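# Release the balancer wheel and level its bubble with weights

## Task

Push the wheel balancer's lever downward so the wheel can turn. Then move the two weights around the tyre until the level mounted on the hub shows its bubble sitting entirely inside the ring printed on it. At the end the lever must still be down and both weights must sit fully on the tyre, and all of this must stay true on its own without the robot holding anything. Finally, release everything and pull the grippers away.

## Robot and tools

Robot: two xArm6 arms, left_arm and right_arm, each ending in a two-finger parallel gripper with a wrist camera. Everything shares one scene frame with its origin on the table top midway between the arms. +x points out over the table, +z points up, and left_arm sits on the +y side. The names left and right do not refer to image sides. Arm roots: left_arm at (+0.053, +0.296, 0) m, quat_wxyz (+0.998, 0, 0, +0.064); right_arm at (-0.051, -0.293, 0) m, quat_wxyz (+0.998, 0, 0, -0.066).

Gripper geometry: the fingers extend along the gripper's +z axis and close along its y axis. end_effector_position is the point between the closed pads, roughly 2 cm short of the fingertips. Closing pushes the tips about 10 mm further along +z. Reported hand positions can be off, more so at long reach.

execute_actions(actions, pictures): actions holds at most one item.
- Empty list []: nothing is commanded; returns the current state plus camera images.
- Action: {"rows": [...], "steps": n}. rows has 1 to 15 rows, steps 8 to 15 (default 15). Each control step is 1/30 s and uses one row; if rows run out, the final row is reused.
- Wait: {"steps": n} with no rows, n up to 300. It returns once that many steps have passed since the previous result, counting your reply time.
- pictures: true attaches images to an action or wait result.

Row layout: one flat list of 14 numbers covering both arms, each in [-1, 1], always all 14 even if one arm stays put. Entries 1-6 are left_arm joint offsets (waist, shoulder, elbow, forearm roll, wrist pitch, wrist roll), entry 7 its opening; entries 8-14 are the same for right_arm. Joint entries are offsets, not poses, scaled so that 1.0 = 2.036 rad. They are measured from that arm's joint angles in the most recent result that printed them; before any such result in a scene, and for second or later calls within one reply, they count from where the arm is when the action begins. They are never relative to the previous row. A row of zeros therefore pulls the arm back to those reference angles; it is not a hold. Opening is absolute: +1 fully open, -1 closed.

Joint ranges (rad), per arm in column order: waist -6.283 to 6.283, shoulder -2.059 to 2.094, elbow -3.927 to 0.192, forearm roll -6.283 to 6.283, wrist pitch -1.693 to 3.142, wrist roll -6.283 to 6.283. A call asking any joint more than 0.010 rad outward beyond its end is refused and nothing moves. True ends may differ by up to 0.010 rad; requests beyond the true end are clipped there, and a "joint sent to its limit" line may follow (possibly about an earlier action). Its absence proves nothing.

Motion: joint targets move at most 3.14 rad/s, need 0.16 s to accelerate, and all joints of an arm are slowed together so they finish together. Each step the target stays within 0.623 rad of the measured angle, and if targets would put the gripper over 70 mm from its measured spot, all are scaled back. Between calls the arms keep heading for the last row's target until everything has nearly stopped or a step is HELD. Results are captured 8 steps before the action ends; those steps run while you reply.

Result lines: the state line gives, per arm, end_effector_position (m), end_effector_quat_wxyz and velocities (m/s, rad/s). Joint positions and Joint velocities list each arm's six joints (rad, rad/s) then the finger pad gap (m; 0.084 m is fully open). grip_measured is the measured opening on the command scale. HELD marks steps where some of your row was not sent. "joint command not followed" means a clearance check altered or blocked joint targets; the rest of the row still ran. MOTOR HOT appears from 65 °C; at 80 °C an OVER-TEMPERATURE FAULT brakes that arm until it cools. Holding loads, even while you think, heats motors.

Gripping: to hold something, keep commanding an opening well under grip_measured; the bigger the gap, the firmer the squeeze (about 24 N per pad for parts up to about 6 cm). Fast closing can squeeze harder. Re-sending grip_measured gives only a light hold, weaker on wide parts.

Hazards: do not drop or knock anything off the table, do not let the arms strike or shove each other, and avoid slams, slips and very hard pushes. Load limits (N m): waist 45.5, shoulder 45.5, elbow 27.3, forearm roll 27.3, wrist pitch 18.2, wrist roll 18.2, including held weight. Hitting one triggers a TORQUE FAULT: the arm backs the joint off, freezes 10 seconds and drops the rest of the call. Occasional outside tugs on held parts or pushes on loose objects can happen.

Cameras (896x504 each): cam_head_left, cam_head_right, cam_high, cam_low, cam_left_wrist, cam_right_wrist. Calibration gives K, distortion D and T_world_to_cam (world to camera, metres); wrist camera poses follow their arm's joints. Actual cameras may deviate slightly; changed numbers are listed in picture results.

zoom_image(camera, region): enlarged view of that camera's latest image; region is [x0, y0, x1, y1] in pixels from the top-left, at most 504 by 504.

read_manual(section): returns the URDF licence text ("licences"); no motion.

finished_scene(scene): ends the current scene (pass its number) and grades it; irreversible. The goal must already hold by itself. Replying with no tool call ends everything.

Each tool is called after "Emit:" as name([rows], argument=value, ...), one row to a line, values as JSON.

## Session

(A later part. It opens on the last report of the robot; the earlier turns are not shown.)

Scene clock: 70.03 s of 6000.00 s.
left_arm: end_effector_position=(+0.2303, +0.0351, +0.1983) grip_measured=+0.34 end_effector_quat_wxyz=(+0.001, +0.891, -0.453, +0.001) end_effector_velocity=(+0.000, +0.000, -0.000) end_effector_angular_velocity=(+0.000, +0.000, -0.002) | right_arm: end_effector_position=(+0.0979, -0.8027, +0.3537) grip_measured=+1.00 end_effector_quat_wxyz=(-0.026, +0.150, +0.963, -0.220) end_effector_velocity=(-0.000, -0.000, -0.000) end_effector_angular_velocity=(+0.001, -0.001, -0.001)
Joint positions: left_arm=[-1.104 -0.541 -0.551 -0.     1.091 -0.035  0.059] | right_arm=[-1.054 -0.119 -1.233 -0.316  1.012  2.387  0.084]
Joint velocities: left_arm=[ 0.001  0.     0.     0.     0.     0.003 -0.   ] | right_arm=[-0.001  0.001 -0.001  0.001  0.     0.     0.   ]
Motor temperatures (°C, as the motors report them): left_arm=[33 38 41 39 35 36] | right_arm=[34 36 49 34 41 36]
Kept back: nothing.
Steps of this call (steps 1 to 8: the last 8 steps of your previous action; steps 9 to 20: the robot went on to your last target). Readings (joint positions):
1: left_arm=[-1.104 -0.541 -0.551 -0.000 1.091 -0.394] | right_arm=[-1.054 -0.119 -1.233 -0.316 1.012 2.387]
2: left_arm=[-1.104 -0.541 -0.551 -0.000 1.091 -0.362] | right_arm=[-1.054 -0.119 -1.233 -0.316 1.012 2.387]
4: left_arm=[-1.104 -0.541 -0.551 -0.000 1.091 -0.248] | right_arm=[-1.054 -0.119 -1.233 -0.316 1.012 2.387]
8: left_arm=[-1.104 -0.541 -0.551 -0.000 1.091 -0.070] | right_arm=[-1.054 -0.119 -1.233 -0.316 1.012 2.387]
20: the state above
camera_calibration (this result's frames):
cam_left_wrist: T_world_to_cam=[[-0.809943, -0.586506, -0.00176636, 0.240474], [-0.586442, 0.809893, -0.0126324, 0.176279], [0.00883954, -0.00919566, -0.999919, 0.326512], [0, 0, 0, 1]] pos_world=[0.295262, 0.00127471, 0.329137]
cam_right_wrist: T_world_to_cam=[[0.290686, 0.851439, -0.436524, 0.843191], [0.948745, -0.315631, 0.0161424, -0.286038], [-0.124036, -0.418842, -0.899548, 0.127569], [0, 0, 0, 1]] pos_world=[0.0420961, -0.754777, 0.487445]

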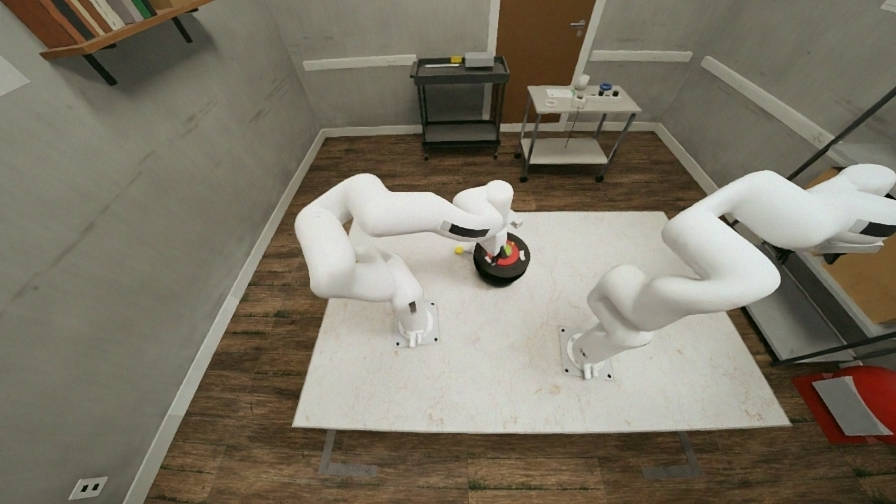

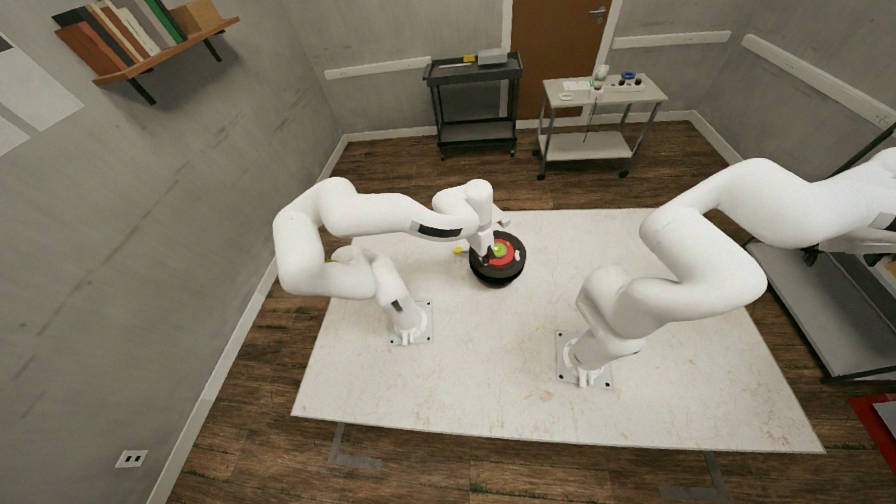

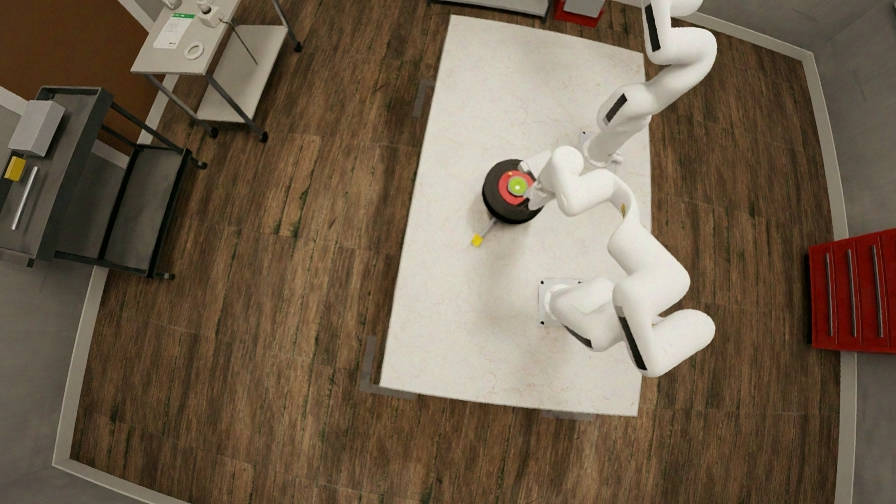

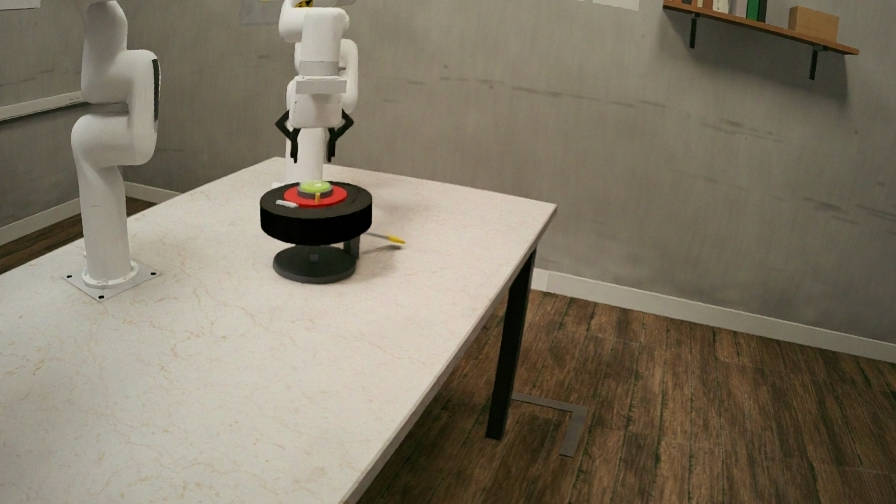

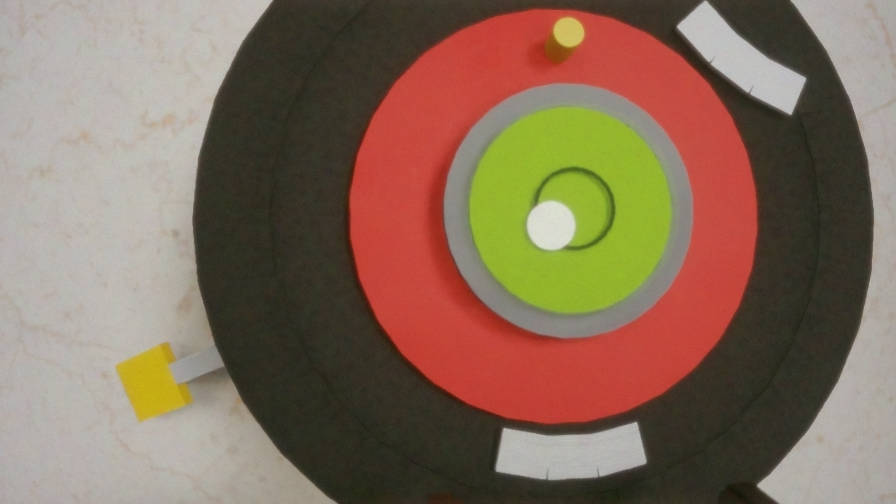

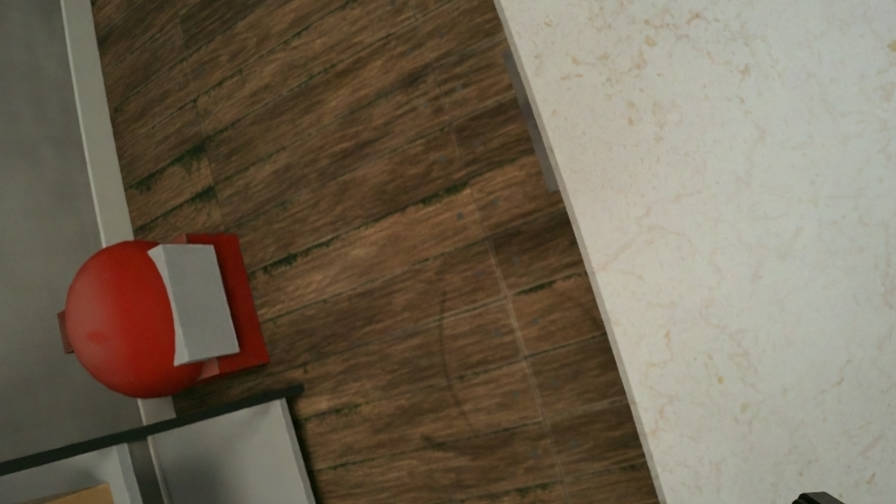

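Emit:
execute_actions([
  {"rows":[[-0.003,0.004,0.005,0,-0.009,0,0.35,0,0,0,0,0,0,1],[-0.003,0.008,0.010,0,-0.018,0,0.35,0,0,0,0,0,0,1],[-0.003,0.012,0.015,0,-0.027,0,0.35,0,0,0,0,0,0,1],[-0.003,0.015,0.020,0,-0.035,0,0.35,0,0,0,0,0,0,1],[-0.003,0.019,0.024,0,-0.043,0,0.35,0,0,0,0,0,0,1],[-0.003,0.022,0.028,0,-0.050,0,0.35,0,0,0,0,0,0,1],[-0.003,0.024,0.032,0,-0.056,0,0.35,0,0,0,0,0,0,1],[-0.003,0.027,0.034,0,-0.061,0,0.35,0,0,0,0,0,0,1],[-0.003,0.028,0.037,0,-0.065,0,0.35,0,0,0,0,0,0,1],[-0.003,0.030,0.039,0,-0.069,0,0.35,0,0,0,0,0,0,1],[-0.003,0.032,0.040,0,-0.072,0,0.35,0,0,0,0,0,0,1],[-0.003,0.033,0.042,0,-0.075,0,0.35,0,0,0,0,0,0,1],[-0.003,0.034,0.044,0,-0.078,0,0.35,0,0,0,0,0,0,1],[-0.003,0.0355,0.0455,0,-0.081,0,0.35,0,0,0,0,0,0,1],[-0.003,0.0365,0.047,0,-0.0835,0,0.35,0,0,0,0,0,0,1]]},
])

Emit:
execute_actions([
  {"steps":20},
])

Emit:
execute_actions([
  {"rows":[[0,0,0,0,0,0,0.28,0,0,0,0,0,0,1],[0,0,0,0,0,0,0.2,0,0,0,0,0,0,1],[0,0,0,0,0,0,0.13,0,0,0,0,0,0,1],[0,0,0,0,0,0,0.07,0,0,0,0,0,0,1],[0,0,0,0,0,0,0.02,0,0,0,0,0,0,1],[0,0,0,0,0,0,-0.03,0,0,0,0,0,0,1],[0,0,0,0,0,0,-0.08,0,0,0,0,0,0,1],[0,0,0,0,0,0,-0.13,0,0,0,0,0,0,1],[0,0,0,0,0,0,-0.18,0,0,0,0,0,0,1],[0,0,0,0,0,0,-0.24,0,0,0,0,0,0,1],[0,0,0,0,0,0,-0.3,0,0,0,0,0,0,1],[0,0,0,0,0,0,-0.35,0,0,0,0,0,0,1],[0,0,0,0,0,0,-0.4,0,0,0,0,0,0,1]]},
])

Emit:
execute_actions([
  {"rows":[[0,-0.0006,-0.0008,0,0.0014,0,-0.4,0,0,0,0,0,0,1],[0,-0.0012,-0.0016,0,0.0028,0,-0.4,0,0,0,0,0,0,1],[0,-0.0018,-0.0024,0,0.0042,0,-0.4,0,0,0,0,0,0,1],[0,-0.0024,-0.0032,0,0.0056,0,-0.4,0,0,0,0,0,0,1],[0,-0.003,-0.004,0,0.007,0,-0.4,0,0,0,0,0,0,1],[0,-0.004,-0.005,0,0.009,0,-0.4,0,0,0,0,0,0,1],[0,-0.005,-0.006,0,0.011,0,-0.4,0,0,0,0,0,0,1],[0,-0.006,-0.007,0,0.013,0,-0.4,0,0,0,0,0,0,1],[0,-0.007,-0.0085,0,0.0155,0,-0.4,0,0,0,0,0,0,1],[0,-0.008,-0.010,0,0.018,0,-0.4,0,0,0,0,0,0,1],[0,-0.009,-0.0115,0,0.0205,0,-0.4,0,0,0,0,0,0,1],[0,-0.010,-0.013,0,0.023,0,-0.4,0,0,0,0,0,0,1],[0,-0.011,-0.0145,0,0.0255,0,-0.4,0,0,0,0,0,0,1],[0,-0.012,-0.016,0,0.028,0,-0.4,0,0,0,0,0,0,1]]},
])

Emit:
execute_actions([
  {"steps":16},
])

Emit:
execute_actions([
  {"rows":[[0.003,-0.003,0.002,0,0.001,0.003,-0.4,0,0,0,0,0,0,1],[0.006,-0.006,0.005,0,0.001,0.006,-0.4,0,0,0,0,0,0,1],[0.009,-0.009,0.007,0,0.002,0.009,-0.4,0,0,0,0,0,0,1],[0.012,-0.012,0.0095,0,0.0025,0.012,-0.4,0,0,0,0,0,0,1],[0.0145,-0.0153,0.012,0,0.0033,0.0145,-0.4,0,0,0,0,0,0,1]],"steps":8},
])

Emit:
execute_actions([
  {"steps":18},
])

Emit:
execute_actions([
  {"rows":[[0,0.001,0.001,0,-0.002,0,-0.4,0,0,0,0,0,0,1],[0,0.002,0.002,0,-0.004,0,-0.4,0,0,0,0,0,0,1],[0,0.002,0.003,0,-0.005,0,-0.4,0,0,0,0,0,0,1],[0,0.003,0.004,0,-0.007,0,-0.4,0,0,0,0,0,0,1],[0,0.004,0.005,0,-0.009,0,-0.4,0,0,0,0,0,0,1],[0,0.005,0.006,0,-0.011,0,-0.4,0,0,0,0,0,0,1],[0,0.005,0.007,0,-0.012,0,-0.4,0,0,0,0,0,0,1],[0,0.006,0.008,0,-0.014,0,-0.4,0,0,0,0,0,0,1],[0,0.007,0.009,0,-0.016,0,-0.4,0,0,0,0,0,0,1],[0,0.008,0.010,0,-0.018,0,-0.4,0,0,0,0,0,0,1],[0,0.0085,0.011,0,-0.0195,0,-0.4,0,0,0,0,0,0,1],[0,0.009,0.012,0,-0.021,0,-0.4,0,0,0,0,0,0,1],[0,0.010,0.013,0,-0.023,0,-0.4,0,0,0,0,0,0,1],[0,0.0105,0.014,0,-0.0245,0,-0.4,0,0,0,0,0,0,1]]},
])

Emit:
execute_actions([
  {"steps":16},
])

Emit:
execute_actions([
  {"rows":[[0,0,0,0,0,0,-0.3,0,0,0,0,0,0,1],[0,0,0,0,0,0,-0.2,0,0,0,0,0,0,1],[0,0,0,0,0,0,-0.12,0,0,0,0,0,0,1],[0,0,0,0,0,0,-0.05,0,0,0,0,0,0,1],[0,0,0,0,0,0,0.02,0,0,0,0,0,0,1],[0,0,0,0,0,0,0.1,0,0,0,0,0,0,1],[0,0,0,0,0,0,0.2,0,0,0,0,0,0,1],[0,0,0,0,0,0,0.35,0,0,0,0,0,0,1],[0,0,0,0,0,0,0.35,0,0,0,0,0,0,1],[0,-0.003,-0.004,0,0.007,0,0.35,0,0,0,0,0,0,1],[0,-0.007,-0.009,0,0.016,0,0.35,0,0,0,0,0,0,1],[0,-0.012,-0.016,0,0.028,0,0.35,0,0,0,0,0,0,1],[0,-0.019,-0.025,0,0.044,0,0.35,0,0,0,0,0,0,1],[0,-0.026,-0.034,0,0.060,0,0.35,0,0,0,0,0,0,1],[0,-0.034,-0.044,0,0.078,0,0.35,0,0,0,0,0,0,1]]},
])

Emit:
execute_actions([
  {"steps":150},
], pictures=true)

Scene clock: 73.77 s of 6000.00 s.
left_arm: end_effector_position=(+0.2294, +0.0331, +0.1793) grip_measured=+0.34 end_effector_quat_wxyz=(+0.001, +0.890, -0.456, +0.001) end_effector_velocity=(-0.006, +0.004, -0.147) end_effector_angular_velocity=(+0.036, +0.024, -0.009) | right_arm: end_effector_position=(+0.0979, -0.8027, +0.3537) grip_measured=+1.00 end_effector_quat_wxyz=(-0.026, +0.150, +0.963, -0.220) end_effector_velocity=(+0.000, -0.000, -0.000) end_effector_angular_velocity=(-0.001, -0.001, +0.000)
Joint positions: left_arm=[-1.109 -0.513 -0.515 -0.001  1.027 -0.035  0.059] | right_arm=[-1.054 -0.119 -1.233 -0.316  1.012  2.387  0.084]
Joint velocities: left_arm=[-0.009  0.212  0.277  0.    -0.446 -0.    -0.   ] | right_arm=[-0.     0.     0.     0.    -0.001 -0.     0.   ]
Motor temperatures (°C, as the motors report them): left_arm=[33 38 41 39 35 36] | right_arm=[34 36 49 34 41 36]
Steps of this call (steps 1 to 15: the robot went on to your last target; steps 16 to 90: nothing new was sent; then 0.50 s passed at rest; steps 91 to 97: the first 7 steps of this action). Readings (joint positions):
91: left_arm=[-1.104 -0.541 -0.551 -0.000 1.090 -0.035] | right_arm=[-1.054 -0.119 -1.233 -0.316 1.012 2.387]
92: left_arm=[-1.104 -0.540 -0.550 -0.000 1.087 -0.035] | right_arm=[-1.054 -0.119 -1.233 -0.316 1.012 2.387]
94: left_arm=[-1.107 -0.533 -0.542 -0.001 1.069 -0.035] | right_arm=[-1.054 -0.119 -1.233 -0.316 1.012 2.387]
97: the state above

Scene clock: 74.43 s of 6000.00 s.
left_arm: end_effector_position=(+0.2290, +0.0335, +0.1490) grip_measured=+0.34 end_effector_quat_wxyz=(+0.001, +0.890, -0.456, +0.001) end_effector_velocity=(-0.001, +0.001, -0.002) end_effector_angular_velocity=(+0.003, +0.003, +0.000) | right_arm: end_effector_position=(+0.0979, -0.8027, +0.3537) grip_measured=+1.00 end_effector_quat_wxyz=(-0.026, +0.150, +0.963, -0.220) end_effector_velocity=(+0.000, -0.001, +0.001) end_effector_angular_velocity=(-0.002, -0.002, +0.000)
Joint positions: left_arm=[-1.11  -0.467 -0.456 -0.     0.921 -0.035  0.059] | right_arm=[-1.054 -0.119 -1.233 -0.316  1.012  2.387  0.084]
Joint velocities: left_arm=[-0.001  0.001  0.003 -0.    -0.    -0.001 -0.   ] | right_arm=[-0.     0.    -0.001  0.001 -0.002  0.     0.   ]
Motor temperatures (°C, as the motors report them): left_arm=[33 38 41 39 35 36] | right_arm=[34 36 49 34 41 36]
Kept back: nothing.
Steps of this call (steps 1 to 8: the last 8 steps of your previous action; steps 9 to 20: the robot went on to your last target). Readings (joint positions):
1: left_arm=[-1.109 -0.506 -0.506 -0.000 1.012 -0.035] | right_arm=[-1.054 -0.119 -1.233 -0.316 1.012 2.387]
2: left_arm=[-1.110 -0.500 -0.498 -0.000 0.998 -0.035] | right_arm=[-1.054 -0.119 -1.233 -0.316 1.012 2.387]
4: left_arm=[-1.110 -0.490 -0.484 -0.000 0.974 -0.035] | right_arm=[-1.054 -0.119 -1.233 -0.316 1.012 2.387]
8: left_arm=[-1.110 -0.476 -0.468 -0.000 0.941 -0.035] | right_arm=[-1.054 -0.119 -1.233 -0.316 1.012 2.387]
20: the state above

Scene clock: 74.67 s of 6000.00 s.
left_arm: end_effector_position=(+0.2295, +0.0333, +0.1498) grip_measured=-0.02 end_effector_quat_wxyz=(+0.001, +0.890, -0.456, +0.002) end_effector_velocity=(+0.002, -0.003, +0.004) end_effector_angular_velocity=(-0.010, -0.007, +0.001) | right_arm: end_effector_position=(+0.0979, -0.8027, +0.3537) grip_measured=+1.00 end_effector_quat_wxyz=(-0.026, +0.150, +0.963, -0.220) end_effector_velocity=(-0.000, +0.000, -0.001) end_effector_angular_velocity=(+0.003, +0.000, -0.001)
Joint positions: left_arm=[-1.109 -0.468 -0.458  0.     0.922 -0.035  0.043] | right_arm=[-1.054 -0.119 -1.233 -0.316  1.012  2.387  0.084]
Joint velocities: left_arm=[ 0.    -0.004 -0.007  0.001 -0.001 -0.001 -0.066] | right_arm=[ 0.     0.     0.     0.001  0.002 -0.     0.   ]
Motor temperatures (°C, as the motors report them): left_arm=[33 38 41 39 35 36] | right_arm=[34 36 49 34 41 36]
Steps of this call (steps 1 to 7: the first 7 steps of this action). Readings (joint positions):
1: left_arm=[-1.110 -0.467 -0.456 -0.000 0.921 -0.035] | right_arm=[-1.054 -0.119 -1.233 -0.316 1.012 2.387]
2: left_arm=[-1.110 -0.467 -0.456 -0.000 0.921 -0.035] | right_arm=[-1.054 -0.119 -1.233 -0.316 1.012 2.387]
4: left_arm=[-1.109 -0.468 -0.457 -0.000 0.921 -0.035] | right_arm=[-1.054 -0.119 -1.233 -0.316 1.012 2.387]
7: the state above

Scene clock: 75.17 s of 6000.00 s.
left_arm: end_effector_position=(+0.2288, +0.0335, +0.1516) grip_measured=-0.08 end_effector_quat_wxyz=(+0.001, +0.890, -0.456, +0.000) end_effector_velocity=(-0.004, +0.004, +0.019) end_effector_angular_velocity=(+0.019, +0.013, -0.002) | right_arm: end_effector_position=(+0.0979, -0.8027, +0.3537) grip_measured=+1.00 end_effector_quat_wxyz=(-0.026, +0.150, +0.963, -0.220) end_effector_velocity=(+0.000, -0.001, +0.000) end_effector_angular_velocity=(-0.002, +0.000, +0.001)
Joint positions: left_arm=[-1.11  -0.471 -0.461 -0.001  0.931 -0.035  0.041] | right_arm=[-1.054 -0.119 -1.233 -0.316  1.012  2.387  0.084]
Joint velocities: left_arm=[-0.002 -0.035 -0.037 -0.001  0.095  0.    -0.   ] | right_arm=[-0.     0.001 -0.    -0.001 -0.002 -0.     0.   ]
Motor temperatures (°C, as the motors report them): left_arm=[33 38 41 39 35 36] | right_arm=[34 36 49 34 41 36]
Steps of this call (steps 1 to 8: the last 8 steps of your previous action; steps 9 to 15: the first 7 steps of this action, its rows measured from where the robot was after step 8). Readings (joint positions):
8: left_arm=[-1.109 -0.468 -0.457 -0.000 0.921 -0.035] | right_arm=[-1.054 -0.119 -1.233 -0.316 1.012 2.387]
9: left_arm=[-1.109 -0.468 -0.457 -0.000 0.921 -0.035] | right_arm=[-1.054 -0.119 -1.233 -0.316 1.012 2.387]
10: left_arm=[-1.109 -0.468 -0.458 -0.000 0.922 -0.035] | right_arm=[-1.054 -0.119 -1.233 -0.316 1.012 2.387]
12: left_arm=[-1.109 -0.469 -0.459 -0.000 0.924 -0.035] | right_arm=[-1.054 -0.119 -1.233 -0.316 1.012 2.387]
15: the state above

Scene clock: 75.70 s of 6000.00 s.
left_arm: end_effector_position=(+0.2299, +0.0325, +0.1659) grip_measured=-0.08 end_effector_quat_wxyz=(+0.001, +0.890, -0.456, +0.002) end_effector_velocity=(-0.000, +0.001, +0.000) end_effector_angular_velocity=(+0.003, +0.002, +0.002) | right_arm: end_effector_position=(+0.0979, -0.8027, +0.3537) grip_measured=+1.00 end_effector_quat_wxyz=(-0.026, +0.150, +0.963, -0.220) end_effector_velocity=(+0.001, -0.000, +0.000) end_effector_angular_velocity=(+0.000, -0.002, -0.000)
Joint positions: left_arm=[-1.109 -0.492 -0.489 -0.     0.978 -0.035  0.041] | right_arm=[-1.054 -0.119 -1.233 -0.316  1.012  2.387  0.084]
Joint velocities: left_arm=[ 0.002 -0.001 -0.     0.     0.005 -0.     0.   ] | right_arm=[ 0.     0.002 -0.002  0.002 -0.     0.     0.   ]
Motor temperatures (°C, as the motors report them): left_arm=[33 38 41 39 35 36] | right_arm=[34 36 49 34 41 36]
Kept back: nothing.
Steps of this call (steps 1 to 8: the last 8 steps of your previous action; steps 9 to 16: the robot went on to your last target). Readings (joint positions):
1: left_arm=[-1.110 -0.473 -0.463 -0.001 0.935 -0.035] | right_arm=[-1.054 -0.119 -1.233 -0.316 1.012 2.387]
2: left_arm=[-1.110 -0.475 -0.465 -0.001 0.938 -0.035] | right_arm=[-1.054 -0.119 -1.233 -0.316 1.012 2.387]
4: left_arm=[-1.110 -0.479 -0.470 -0.001 0.947 -0.035] | right_arm=[-1.054 -0.119 -1.233 -0.316 1.012 2.387]
8: left_arm=[-1.109 -0.487 -0.483 -0.000 0.966 -0.035] | right_arm=[-1.054 -0.119 -1.233 -0.316 1.012 2.387]
16: the state above

Scene clock: 75.73 s of 6000.00 s.
left_arm: end_effector_position=(+0.2299, +0.0325, +0.1659) grip_measured=-0.08 end_effector_quat_wxyz=(+0.001, +0.890, -0.456, +0.002) end_effector_velocity=(+0.001, -0.000, +0.001) end_effector_angular_velocity=(-0.001, -0.001, +0.002) | right_arm: end_effector_position=(+0.0979, -0.8027, +0.3537) grip_measured=+1.00 end_effector_quat_wxyz=(-0.026, +0.150, +0.963, -0.220) end_effector_velocity=(-0.000, -0.000, +0.001) end_effector_angular_velocity=(-0.001, -0.001, -0.001)
Joint positions: left_arm=[-1.109 -0.492 -0.49  -0.     0.978 -0.035  0.041] | right_arm=[-1.054 -0.119 -1.233 -0.316  1.012  2.387  0.084]
Joint velocities: left_arm=[ 0.001 -0.001 -0.002  0.     0.003 -0.    -0.   ] | right_arm=[-0.    -0.    -0.001  0.001  0.001  0.    -0.   ]
Motor temperatures (°C, as the motors report them): left_arm=[33 38 41 39 35 36] | right_arm=[34 36 49 34 41 36]
Kept back: the last 8 steps of this action, its rows measured from the state above.
Steps of this call (step 1: the robot went on to your last target). Readings (joint positions):
1: the state above

Scene clock: 76.33 s of 6000.00 s.
left_arm: end_effector_position=(+0.2331, +0.0441, +0.1653) grip_measured=-0.08 end_effector_quat_wxyz=(+0.001, +0.890, -0.456, +0.002) end_effector_velocity=(-0.000, -0.000, +0.000) end_effector_angular_velocity=(-0.001, -0.001, -0.002) | right_arm: end_effector_position=(+0.0979, -0.8027, +0.3537) grip_measured=+1.00 end_effector_quat_wxyz=(-0.026, +0.150, +0.963, -0.220) end_effector_velocity=(+0.000, -0.000, +0.002) end_effector_angular_velocity=(-0.004, -0.001, +0.001)
Joint positions: left_arm=[-1.08  -0.523 -0.465 -0.     0.985 -0.005  0.041] | right_arm=[-1.054 -0.119 -1.233 -0.316  1.012  2.387  0.084]
Joint velocities: left_arm=[-0.001 -0.001  0.001 -0.    -0.     0.001 -0.   ] | right_arm=[ 0.001 -0.002 -0.001 -0.001 -0.001  0.    -0.   ]
Motor temperatures (°C, as the motors report them): left_arm=[33 38 41 39 35 36] | right_arm=[34 36 49 34 41 36]
Kept back: nothing.
Steps of this call (steps 1 to 8: the last 8 steps of your previous action; steps 9 to 18: the robot went on to your last target). Readings (joint positions):
1: left_arm=[-1.109 -0.492 -0.490 -0.000 0.978 -0.035] | right_arm=[-1.054 -0.119 -1.233 -0.316 1.012 2.387]
2: left_arm=[-1.108 -0.493 -0.489 -0.000 0.978 -0.034] | right_arm=[-1.054 -0.119 -1.233 -0.316 1.012 2.387]
4: left_arm=[-1.102 -0.500 -0.484 -0.000 0.980 -0.027] | right_arm=[-1.054 -0.119 -1.233 -0.316 1.012 2.387]
8: left_arm=[-1.084 -0.518 -0.469 -0.000 0.984 -0.010] | right_arm=[-1.054 -0.119 -1.233 -0.316 1.012 2.387]
18: the state above

Scene clock: 76.57 s of 6000.00 s.
left_arm: end_effector_position=(+0.2330, +0.0441, +0.1612) grip_measured=-0.08 end_effector_quat_wxyz=(+0.001, +0.890, -0.456, +0.002) end_effector_velocity=(-0.001, +0.002, -0.032) end_effector_angular_velocity=(+0.005, +0.003, +0.002) | right_arm: end_effector_position=(+0.0979, -0.8027, +0.3537) grip_measured=+1.00 end_effector_quat_wxyz=(-0.026, +0.150, +0.963, -0.220) end_effector_velocity=(-0.001, +0.000, -0.001) end_effector_angular_velocity=(+0.002, +0.001, -0.001)
Joint positions: left_arm=[-1.08  -0.517 -0.457 -0.     0.971 -0.005  0.041] | right_arm=[-1.054 -0.119 -1.233 -0.316  1.012  2.387  0.084]
Joint velocities: left_arm=[ 0.001  0.049  0.06   0.    -0.104 -0.001  0.   ] | right_arm=[-0.     0.     0.    -0.     0.003  0.    -0.   ]
Motor temperatures (°C, as the motors report them): left_arm=[33 38 41 39 35 36] | right_arm=[34 36 49 34 41 36]
Steps of this call (steps 1 to 7: the first 7 steps of this action). Readings (joint positions):
1: left_arm=[-1.080 -0.523 -0.465 -0.000 0.985 -0.005] | right_arm=[-1.054 -0.119 -1.233 -0.316 1.012 2.387]
2: left_arm=[-1.080 -0.523 -0.465 -0.000 0.984 -0.005] | right_arm=[-1.054 -0.119 -1.233 -0.316 1.012 2.387]
4: left_arm=[-1.080 -0.521 -0.463 -0.000 0.980 -0.005] | right_arm=[-1.054 -0.119 -1.233 -0.316 1.012 2.387]
7: the state above

Scene clock: 77.10 s of 6000.00 s.
left_arm: end_effector_position=(+0.2327, +0.0446, +0.1513) grip_measured=-0.08 end_effector_quat_wxyz=(+0.001, +0.890, -0.456, +0.002) end_effector_velocity=(+0.000, +0.000, -0.000) end_effector_angular_velocity=(-0.000, -0.000, +0.001) | right_arm: end_effector_position=(+0.0979, -0.8027, +0.3537) grip_measured=+1.00 end_effector_quat_wxyz=(-0.026, +0.150, +0.963, -0.220) end_effector_velocity=(-0.000, -0.000, +0.000) end_effector_angular_velocity=(+0.000, -0.000, -0.000)
Joint positions: left_arm=[-1.08  -0.502 -0.437 -0.     0.935 -0.005  0.041] | right_arm=[-1.054 -0.119 -1.233 -0.316  1.012  2.387  0.084]
Joint velocities: left_arm=[ 0.001  0.001  0.001  0.    -0.002  0.     0.   ] | right_arm=[-0.     0.    -0.     0.001 -0.    -0.     0.   ]
Motor temperatures (°C, as the motors report them): left_arm=[33 38 41 39 35 36] | right_arm=[34 36 49 34 41 36]
Kept back: nothing.
Steps of this call (steps 1 to 8: the last 8 steps of your previous action; steps 9 to 16: the robot went on to your last target). Readings (joint positions):
1: left_arm=[-1.080 -0.515 -0.455 -0.000 0.967 -0.005] | right_arm=[-1.054 -0.119 -1.233 -0.316 1.012 2.387]
2: left_arm=[-1.080 -0.514 -0.453 -0.000 0.964 -0.005] | right_arm=[-1.054 -0.119 -1.233 -0.316 1.012 2.387]
4: left_arm=[-1.080 -0.511 -0.449 -0.000 0.957 -0.005] | right_arm=[-1.054 -0.119 -1.233 -0.316 1.012 2.387]
8: left_arm=[-1.080 -0.505 -0.441 -0.000 0.943 -0.005] | right_arm=[-1.054 -0.119 -1.233 -0.316 1.012 2.387]
16: the state above

Scene clock: 77.33 s of 6000.00 s.
left_arm: end_effector_position=(+0.2327, +0.0446, +0.1512) grip_measured=+0.07 end_effector_quat_wxyz=(+0.001, +0.890, -0.456, +0.002) end_effector_velocity=(-0.001, +0.001, -0.001) end_effector_angular_velocity=(+0.003, +0.002, -0.000) | right_arm: end_effector_position=(+0.0979, -0.8027, +0.3537) grip_measured=+1.00 end_effector_quat_wxyz=(-0.026, +0.150, +0.963, -0.220) end_effector_velocity=(-0.000, +0.000, +0.000) end_effector_angular_velocity=(+0.001, +0.000, -0.001)
Joint positions: left_arm=[-1.08  -0.502 -0.437 -0.     0.935 -0.005  0.047] | right_arm=[-1.054 -0.119 -1.233 -0.316  1.012  2.387  0.084]
Joint velocities: left_arm=[-0.001  0.002  0.002  0.     0.    -0.001  0.116] | right_arm=[-0.    -0.001  0.001 -0.     0.001  0.    -0.   ]
Motor temperatures (°C, as the motors report them): left_arm=[33 38 41 39 35 36] | right_arm=[34 36 49 34 41 36]
Steps of this call (steps 1 to 7: the first 7 steps of this action). Readings (joint positions):
1: left_arm=[-1.080 -0.502 -0.437 -0.000 0.935 -0.005] | right_arm=[-1.054 -0.119 -1.233 -0.316 1.012 2.387]
2: left_arm=[-1.080 -0.502 -0.437 -0.000 0.935 -0.005] | right_arm=[-1.054 -0.119 -1.233 -0.316 1.012 2.387]
4: left_arm=[-1.080 -0.502 -0.437 -0.000 0.935 -0.005] | right_arm=[-1.054 -0.119 -1.233 -0.316 1.012 2.387]
7: the state above

Scene clock: 82.33 s of 6000.00 s.
left_arm: end_effector_position=(+0.2323, +0.0452, +0.1971) grip_measured=+0.34 end_effector_quat_wxyz=(+0.001, +0.890, -0.456, +0.002) end_effector_velocity=(+0.000, +0.000, +0.000) end_effector_angular_velocity=(-0.001, -0.001, -0.001) | right_arm: end_effector_position=(+0.0979, -0.8027, +0.3537) grip_measured=+1.00 end_effector_quat_wxyz=(-0.026, +0.150, +0.963, -0.220) end_effector_velocity=(+0.000, -0.000, +0.000) end_effector_angular_velocity=(-0.000, +0.001, +0.001)
Joint positions: left_arm=[-1.08  -0.571 -0.527 -0.     1.094 -0.005  0.059] | right_arm=[-1.054 -0.119 -1.233 -0.316  1.012  2.387  0.084]
Joint velocities: left_arm=[ 0.001 -0.001  0.     0.    -0.     0.001 -0.   ] | right_arm=[ 0.001  0.001 -0.001 -0.001  0.     0.     0.   ]
Motor temperatures (°C, as the motors report them): left_arm=[33 38 41 39 35 36] | right_arm=[34 36 49 34 41 36]
Kept back: nothing.
Steps of this call (steps 1 to 8: the last 8 steps of your previous action; steps 9 to 30: the robot went on to your last target; steps 31 to 90: nothing new was sent; then 2.00 s passed at rest). Readings (joint positions):
1: left_arm=[-1.080 -0.502 -0.437 -0.000 0.935 -0.005] | right_arm=[-1.054 -0.119 -1.233 -0.316 1.012 2.387]
2: left_arm=[-1.080 -0.502 -0.437 -0.000 0.935 -0.005] | right_arm=[-1.054 -0.119 -1.233 -0.316 1.012 2.387]
4: left_arm=[-1.080 -0.503 -0.438 -0.000 0.938 -0.005] | right_arm=[-1.054 -0.119 -1.233 -0.316 1.012 2.387]
8: left_arm=[-1.080 -0.524 -0.466 -0.000 0.990 -0.005] | right_arm=[-1.054 -0.119 -1.233 -0.316 1.012 2.387]
90: the state above
All arms were judged still, so your last target was given up. Only a new action makes them travel on or press farther. Fingers that are still opening or closing keep moving.
camera_calibration (this result's frames):
cam_left_wrist: T_world_to_cam=[[-0.813375, -0.581735, -0.00210989, 0.2487], [-0.581649, 0.813308, -0.0146165, 0.168385], [0.0102189, -0.0106615, -0.999891, 0.325116], [0, 0, 0, 1]] pos_world=[0.296905, 0.0111947, 0.328067]
cam_right_wrist: T_world_to_cam=[[0.290686, 0.851439, -0.436524, 0.843191], [0.948745, -0.315631, 0.0161424, -0.286038], [-0.124036, -0.418842, -0.899548, 0.127569], [0, 0, 0, 1]] pos_world=[0.0420961, -0.754777, 0.487445]

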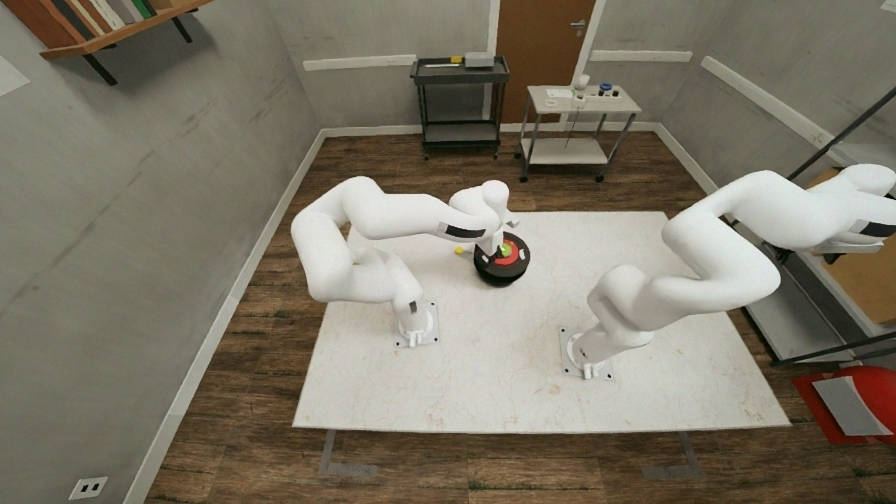

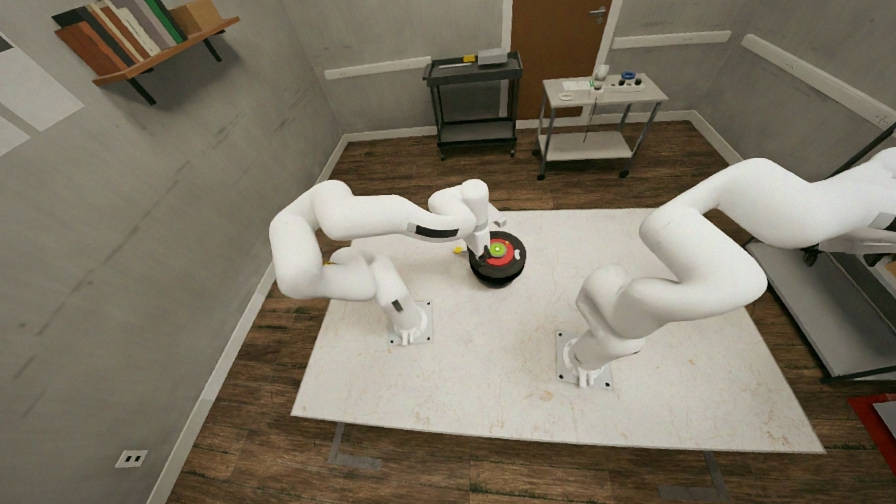

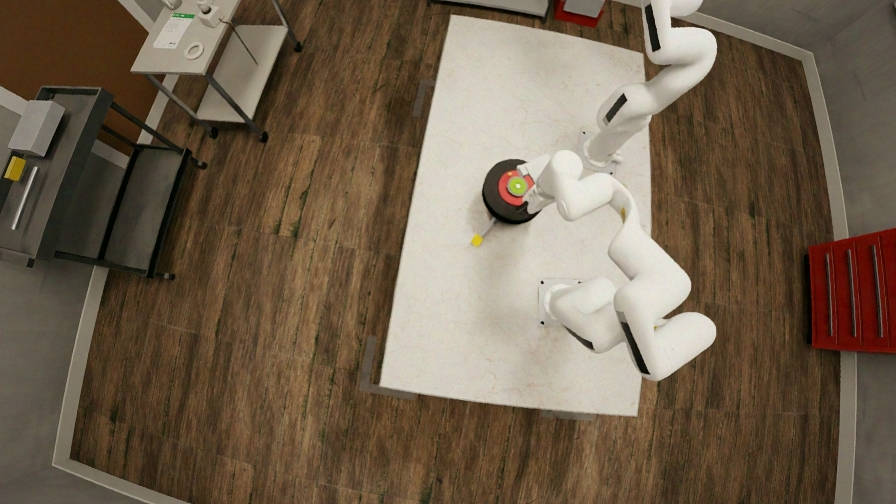

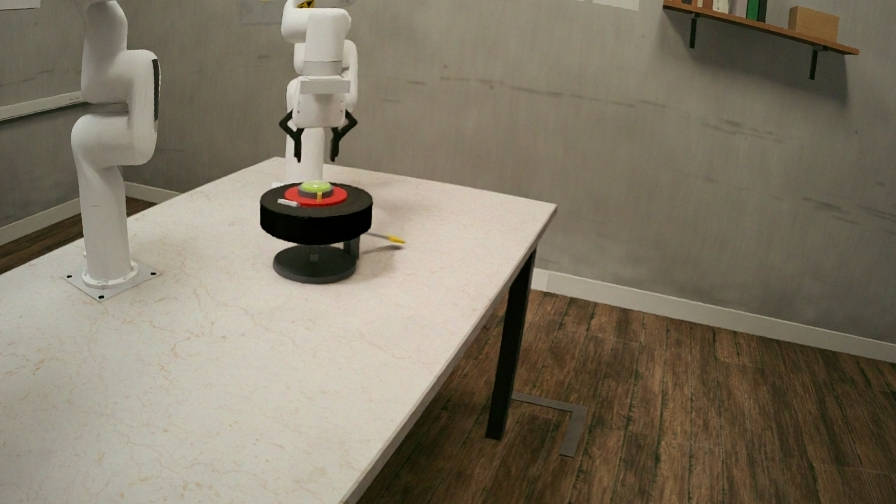

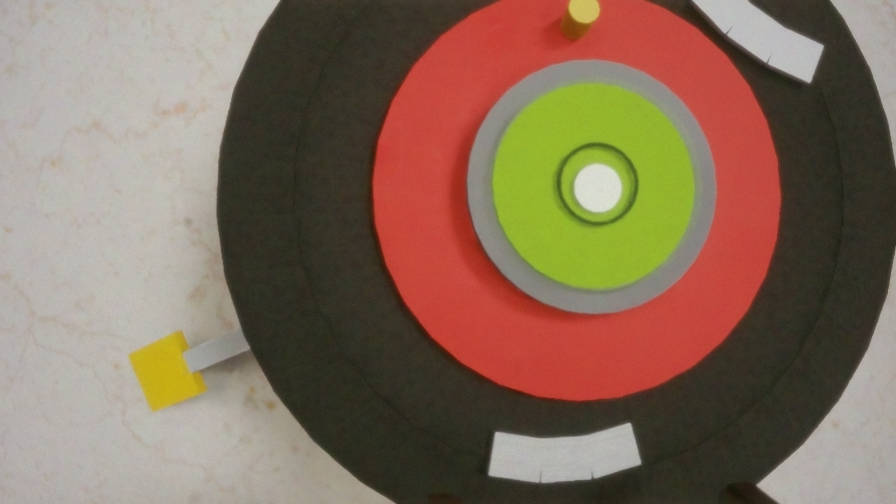

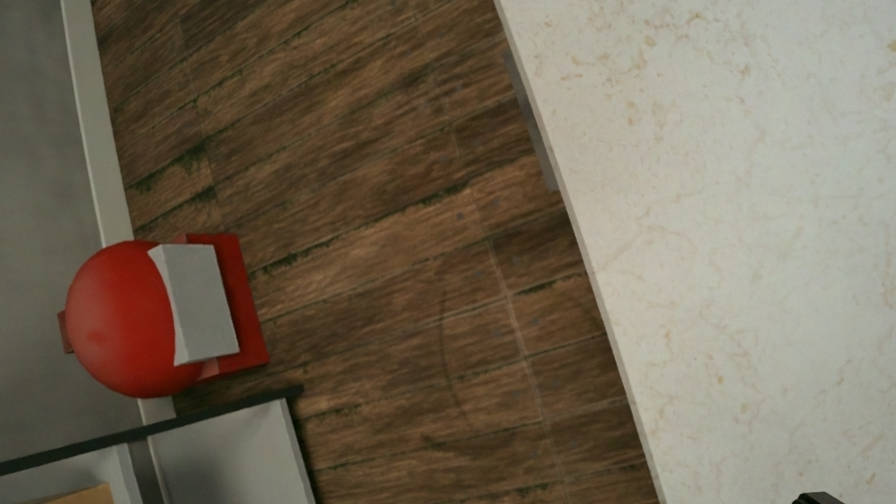

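Centred.

Emit:
execute_actions([
  {"rows":[[0.4,-0.04,-0.06,0,0.1,0,0.35,0,0,0,0,0,0,1]],"steps":10},
])

Emit:
execute_actions([
  {"steps":35},
])

Emit:
finished_scene(scene=2)

Scene clock: 82.63 s of 6000.00 s.
left_arm: end_effector_position=(+0.2330, +0.0459, +0.1973) grip_measured=+0.34 end_effector_quat_wxyz=(+0.001, +0.891, -0.454, +0.001) end_effector_velocity=(+0.049, +0.048, +0.014) end_effector_angular_velocity=(+0.027, +0.024, +0.223) | right_arm: end_effector_position=(+0.0979, -0.8027, +0.3537) grip_measured=+1.00 end_effector_quat_wxyz=(-0.026, +0.150, +0.963, -0.220) end_effector_velocity=(-0.000, +0.000, -0.000) end_effector_angular_velocity=(+0.001, +0.001, -0.000)
Joint positions: left_arm=[-1.076 -0.572 -0.527 -0.     1.095 -0.005  0.059] | right_arm=[-1.054 -0.119 -1.233 -0.316  1.012  2.387  0.084]
Joint velocities: left_arm=[ 0.222 -0.022 -0.034 -0.004  0.092  0.001 -0.   ] | right_arm=[ 0.    -0.     0.001 -0.     0.001 -0.     0.   ]
Motor temperatures (°C, as the motors report them): left_arm=[33 38 41 39 35 36] | right_arm=[34 36 49 34 41 36]
Steps of this call (steps 1 to 7: nothing new was sent; steps 8 to 9: the first 2 steps of this action). Readings (joint positions):
8: left_arm=[-1.080 -0.571 -0.527 -0.000 1.094 -0.005] | right_arm=[-1.054 -0.119 -1.233 -0.316 1.012 2.387]
9: the state above

Scene clock: 83.80 s of 6000.00 s.
left_arm: end_effector_position=(+0.3480, +0.2554, +0.2578) grip_measured=+0.34 end_effector_quat_wxyz=(+0.000, +0.998, -0.066, +0.002) end_effector_velocity=(+0.000, +0.001, +0.000) end_effector_angular_velocity=(-0.000, -0.001, +0.005) | right_arm: end_effector_position=(+0.0979, -0.8027, +0.3537) grip_measured=+1.00 end_effector_quat_wxyz=(-0.026, +0.150, +0.963, -0.220) end_effector_velocity=(-0.000, +0.000, -0.001) end_effector_angular_velocity=(+0.002, +0.003, +0.001)
Joint positions: left_arm=[-0.266 -0.653 -0.649 -0.     1.297 -0.005  0.059] | right_arm=[-1.054 -0.119 -1.233 -0.316  1.012  2.387  0.084]
Joint velocities: left_arm=[ 0.005 -0.001 -0.001  0.     0.    -0.    -0.   ] | right_arm=[ 0.001  0.     0.001 -0.002  0.001  0.     0.   ]
Motor temperatures (°C, as the motors report them): left_arm=[33 38 41 39 35 36] | right_arm=[34 36 49 34 41 36]
Kept back: nothing.
Steps of this call (steps 1 to 8: the last 8 steps of your previous action; steps 9 to 35: the robot went on to your last target). Readings (joint positions):
1: left_arm=[-1.062 -0.573 -0.530 -0.000 1.101 -0.005] | right_arm=[-1.054 -0.119 -1.233 -0.316 1.012 2.387]
2: left_arm=[-1.032 -0.577 -0.535 -0.001 1.111 -0.005] | right_arm=[-1.054 -0.119 -1.233 -0.316 1.012 2.387]
4: left_arm=[-0.940 -0.589 -0.553 -0.000 1.140 -0.005] | right_arm=[-1.054 -0.119 -1.233 -0.316 1.012 2.387]
8: left_arm=[-0.764 -0.608 -0.582 -0.000 1.184 -0.005] | right_arm=[-1.054 -0.119 -1.233 -0.316 1.012 2.387]
35: the state above

The scene is finished: the task was done.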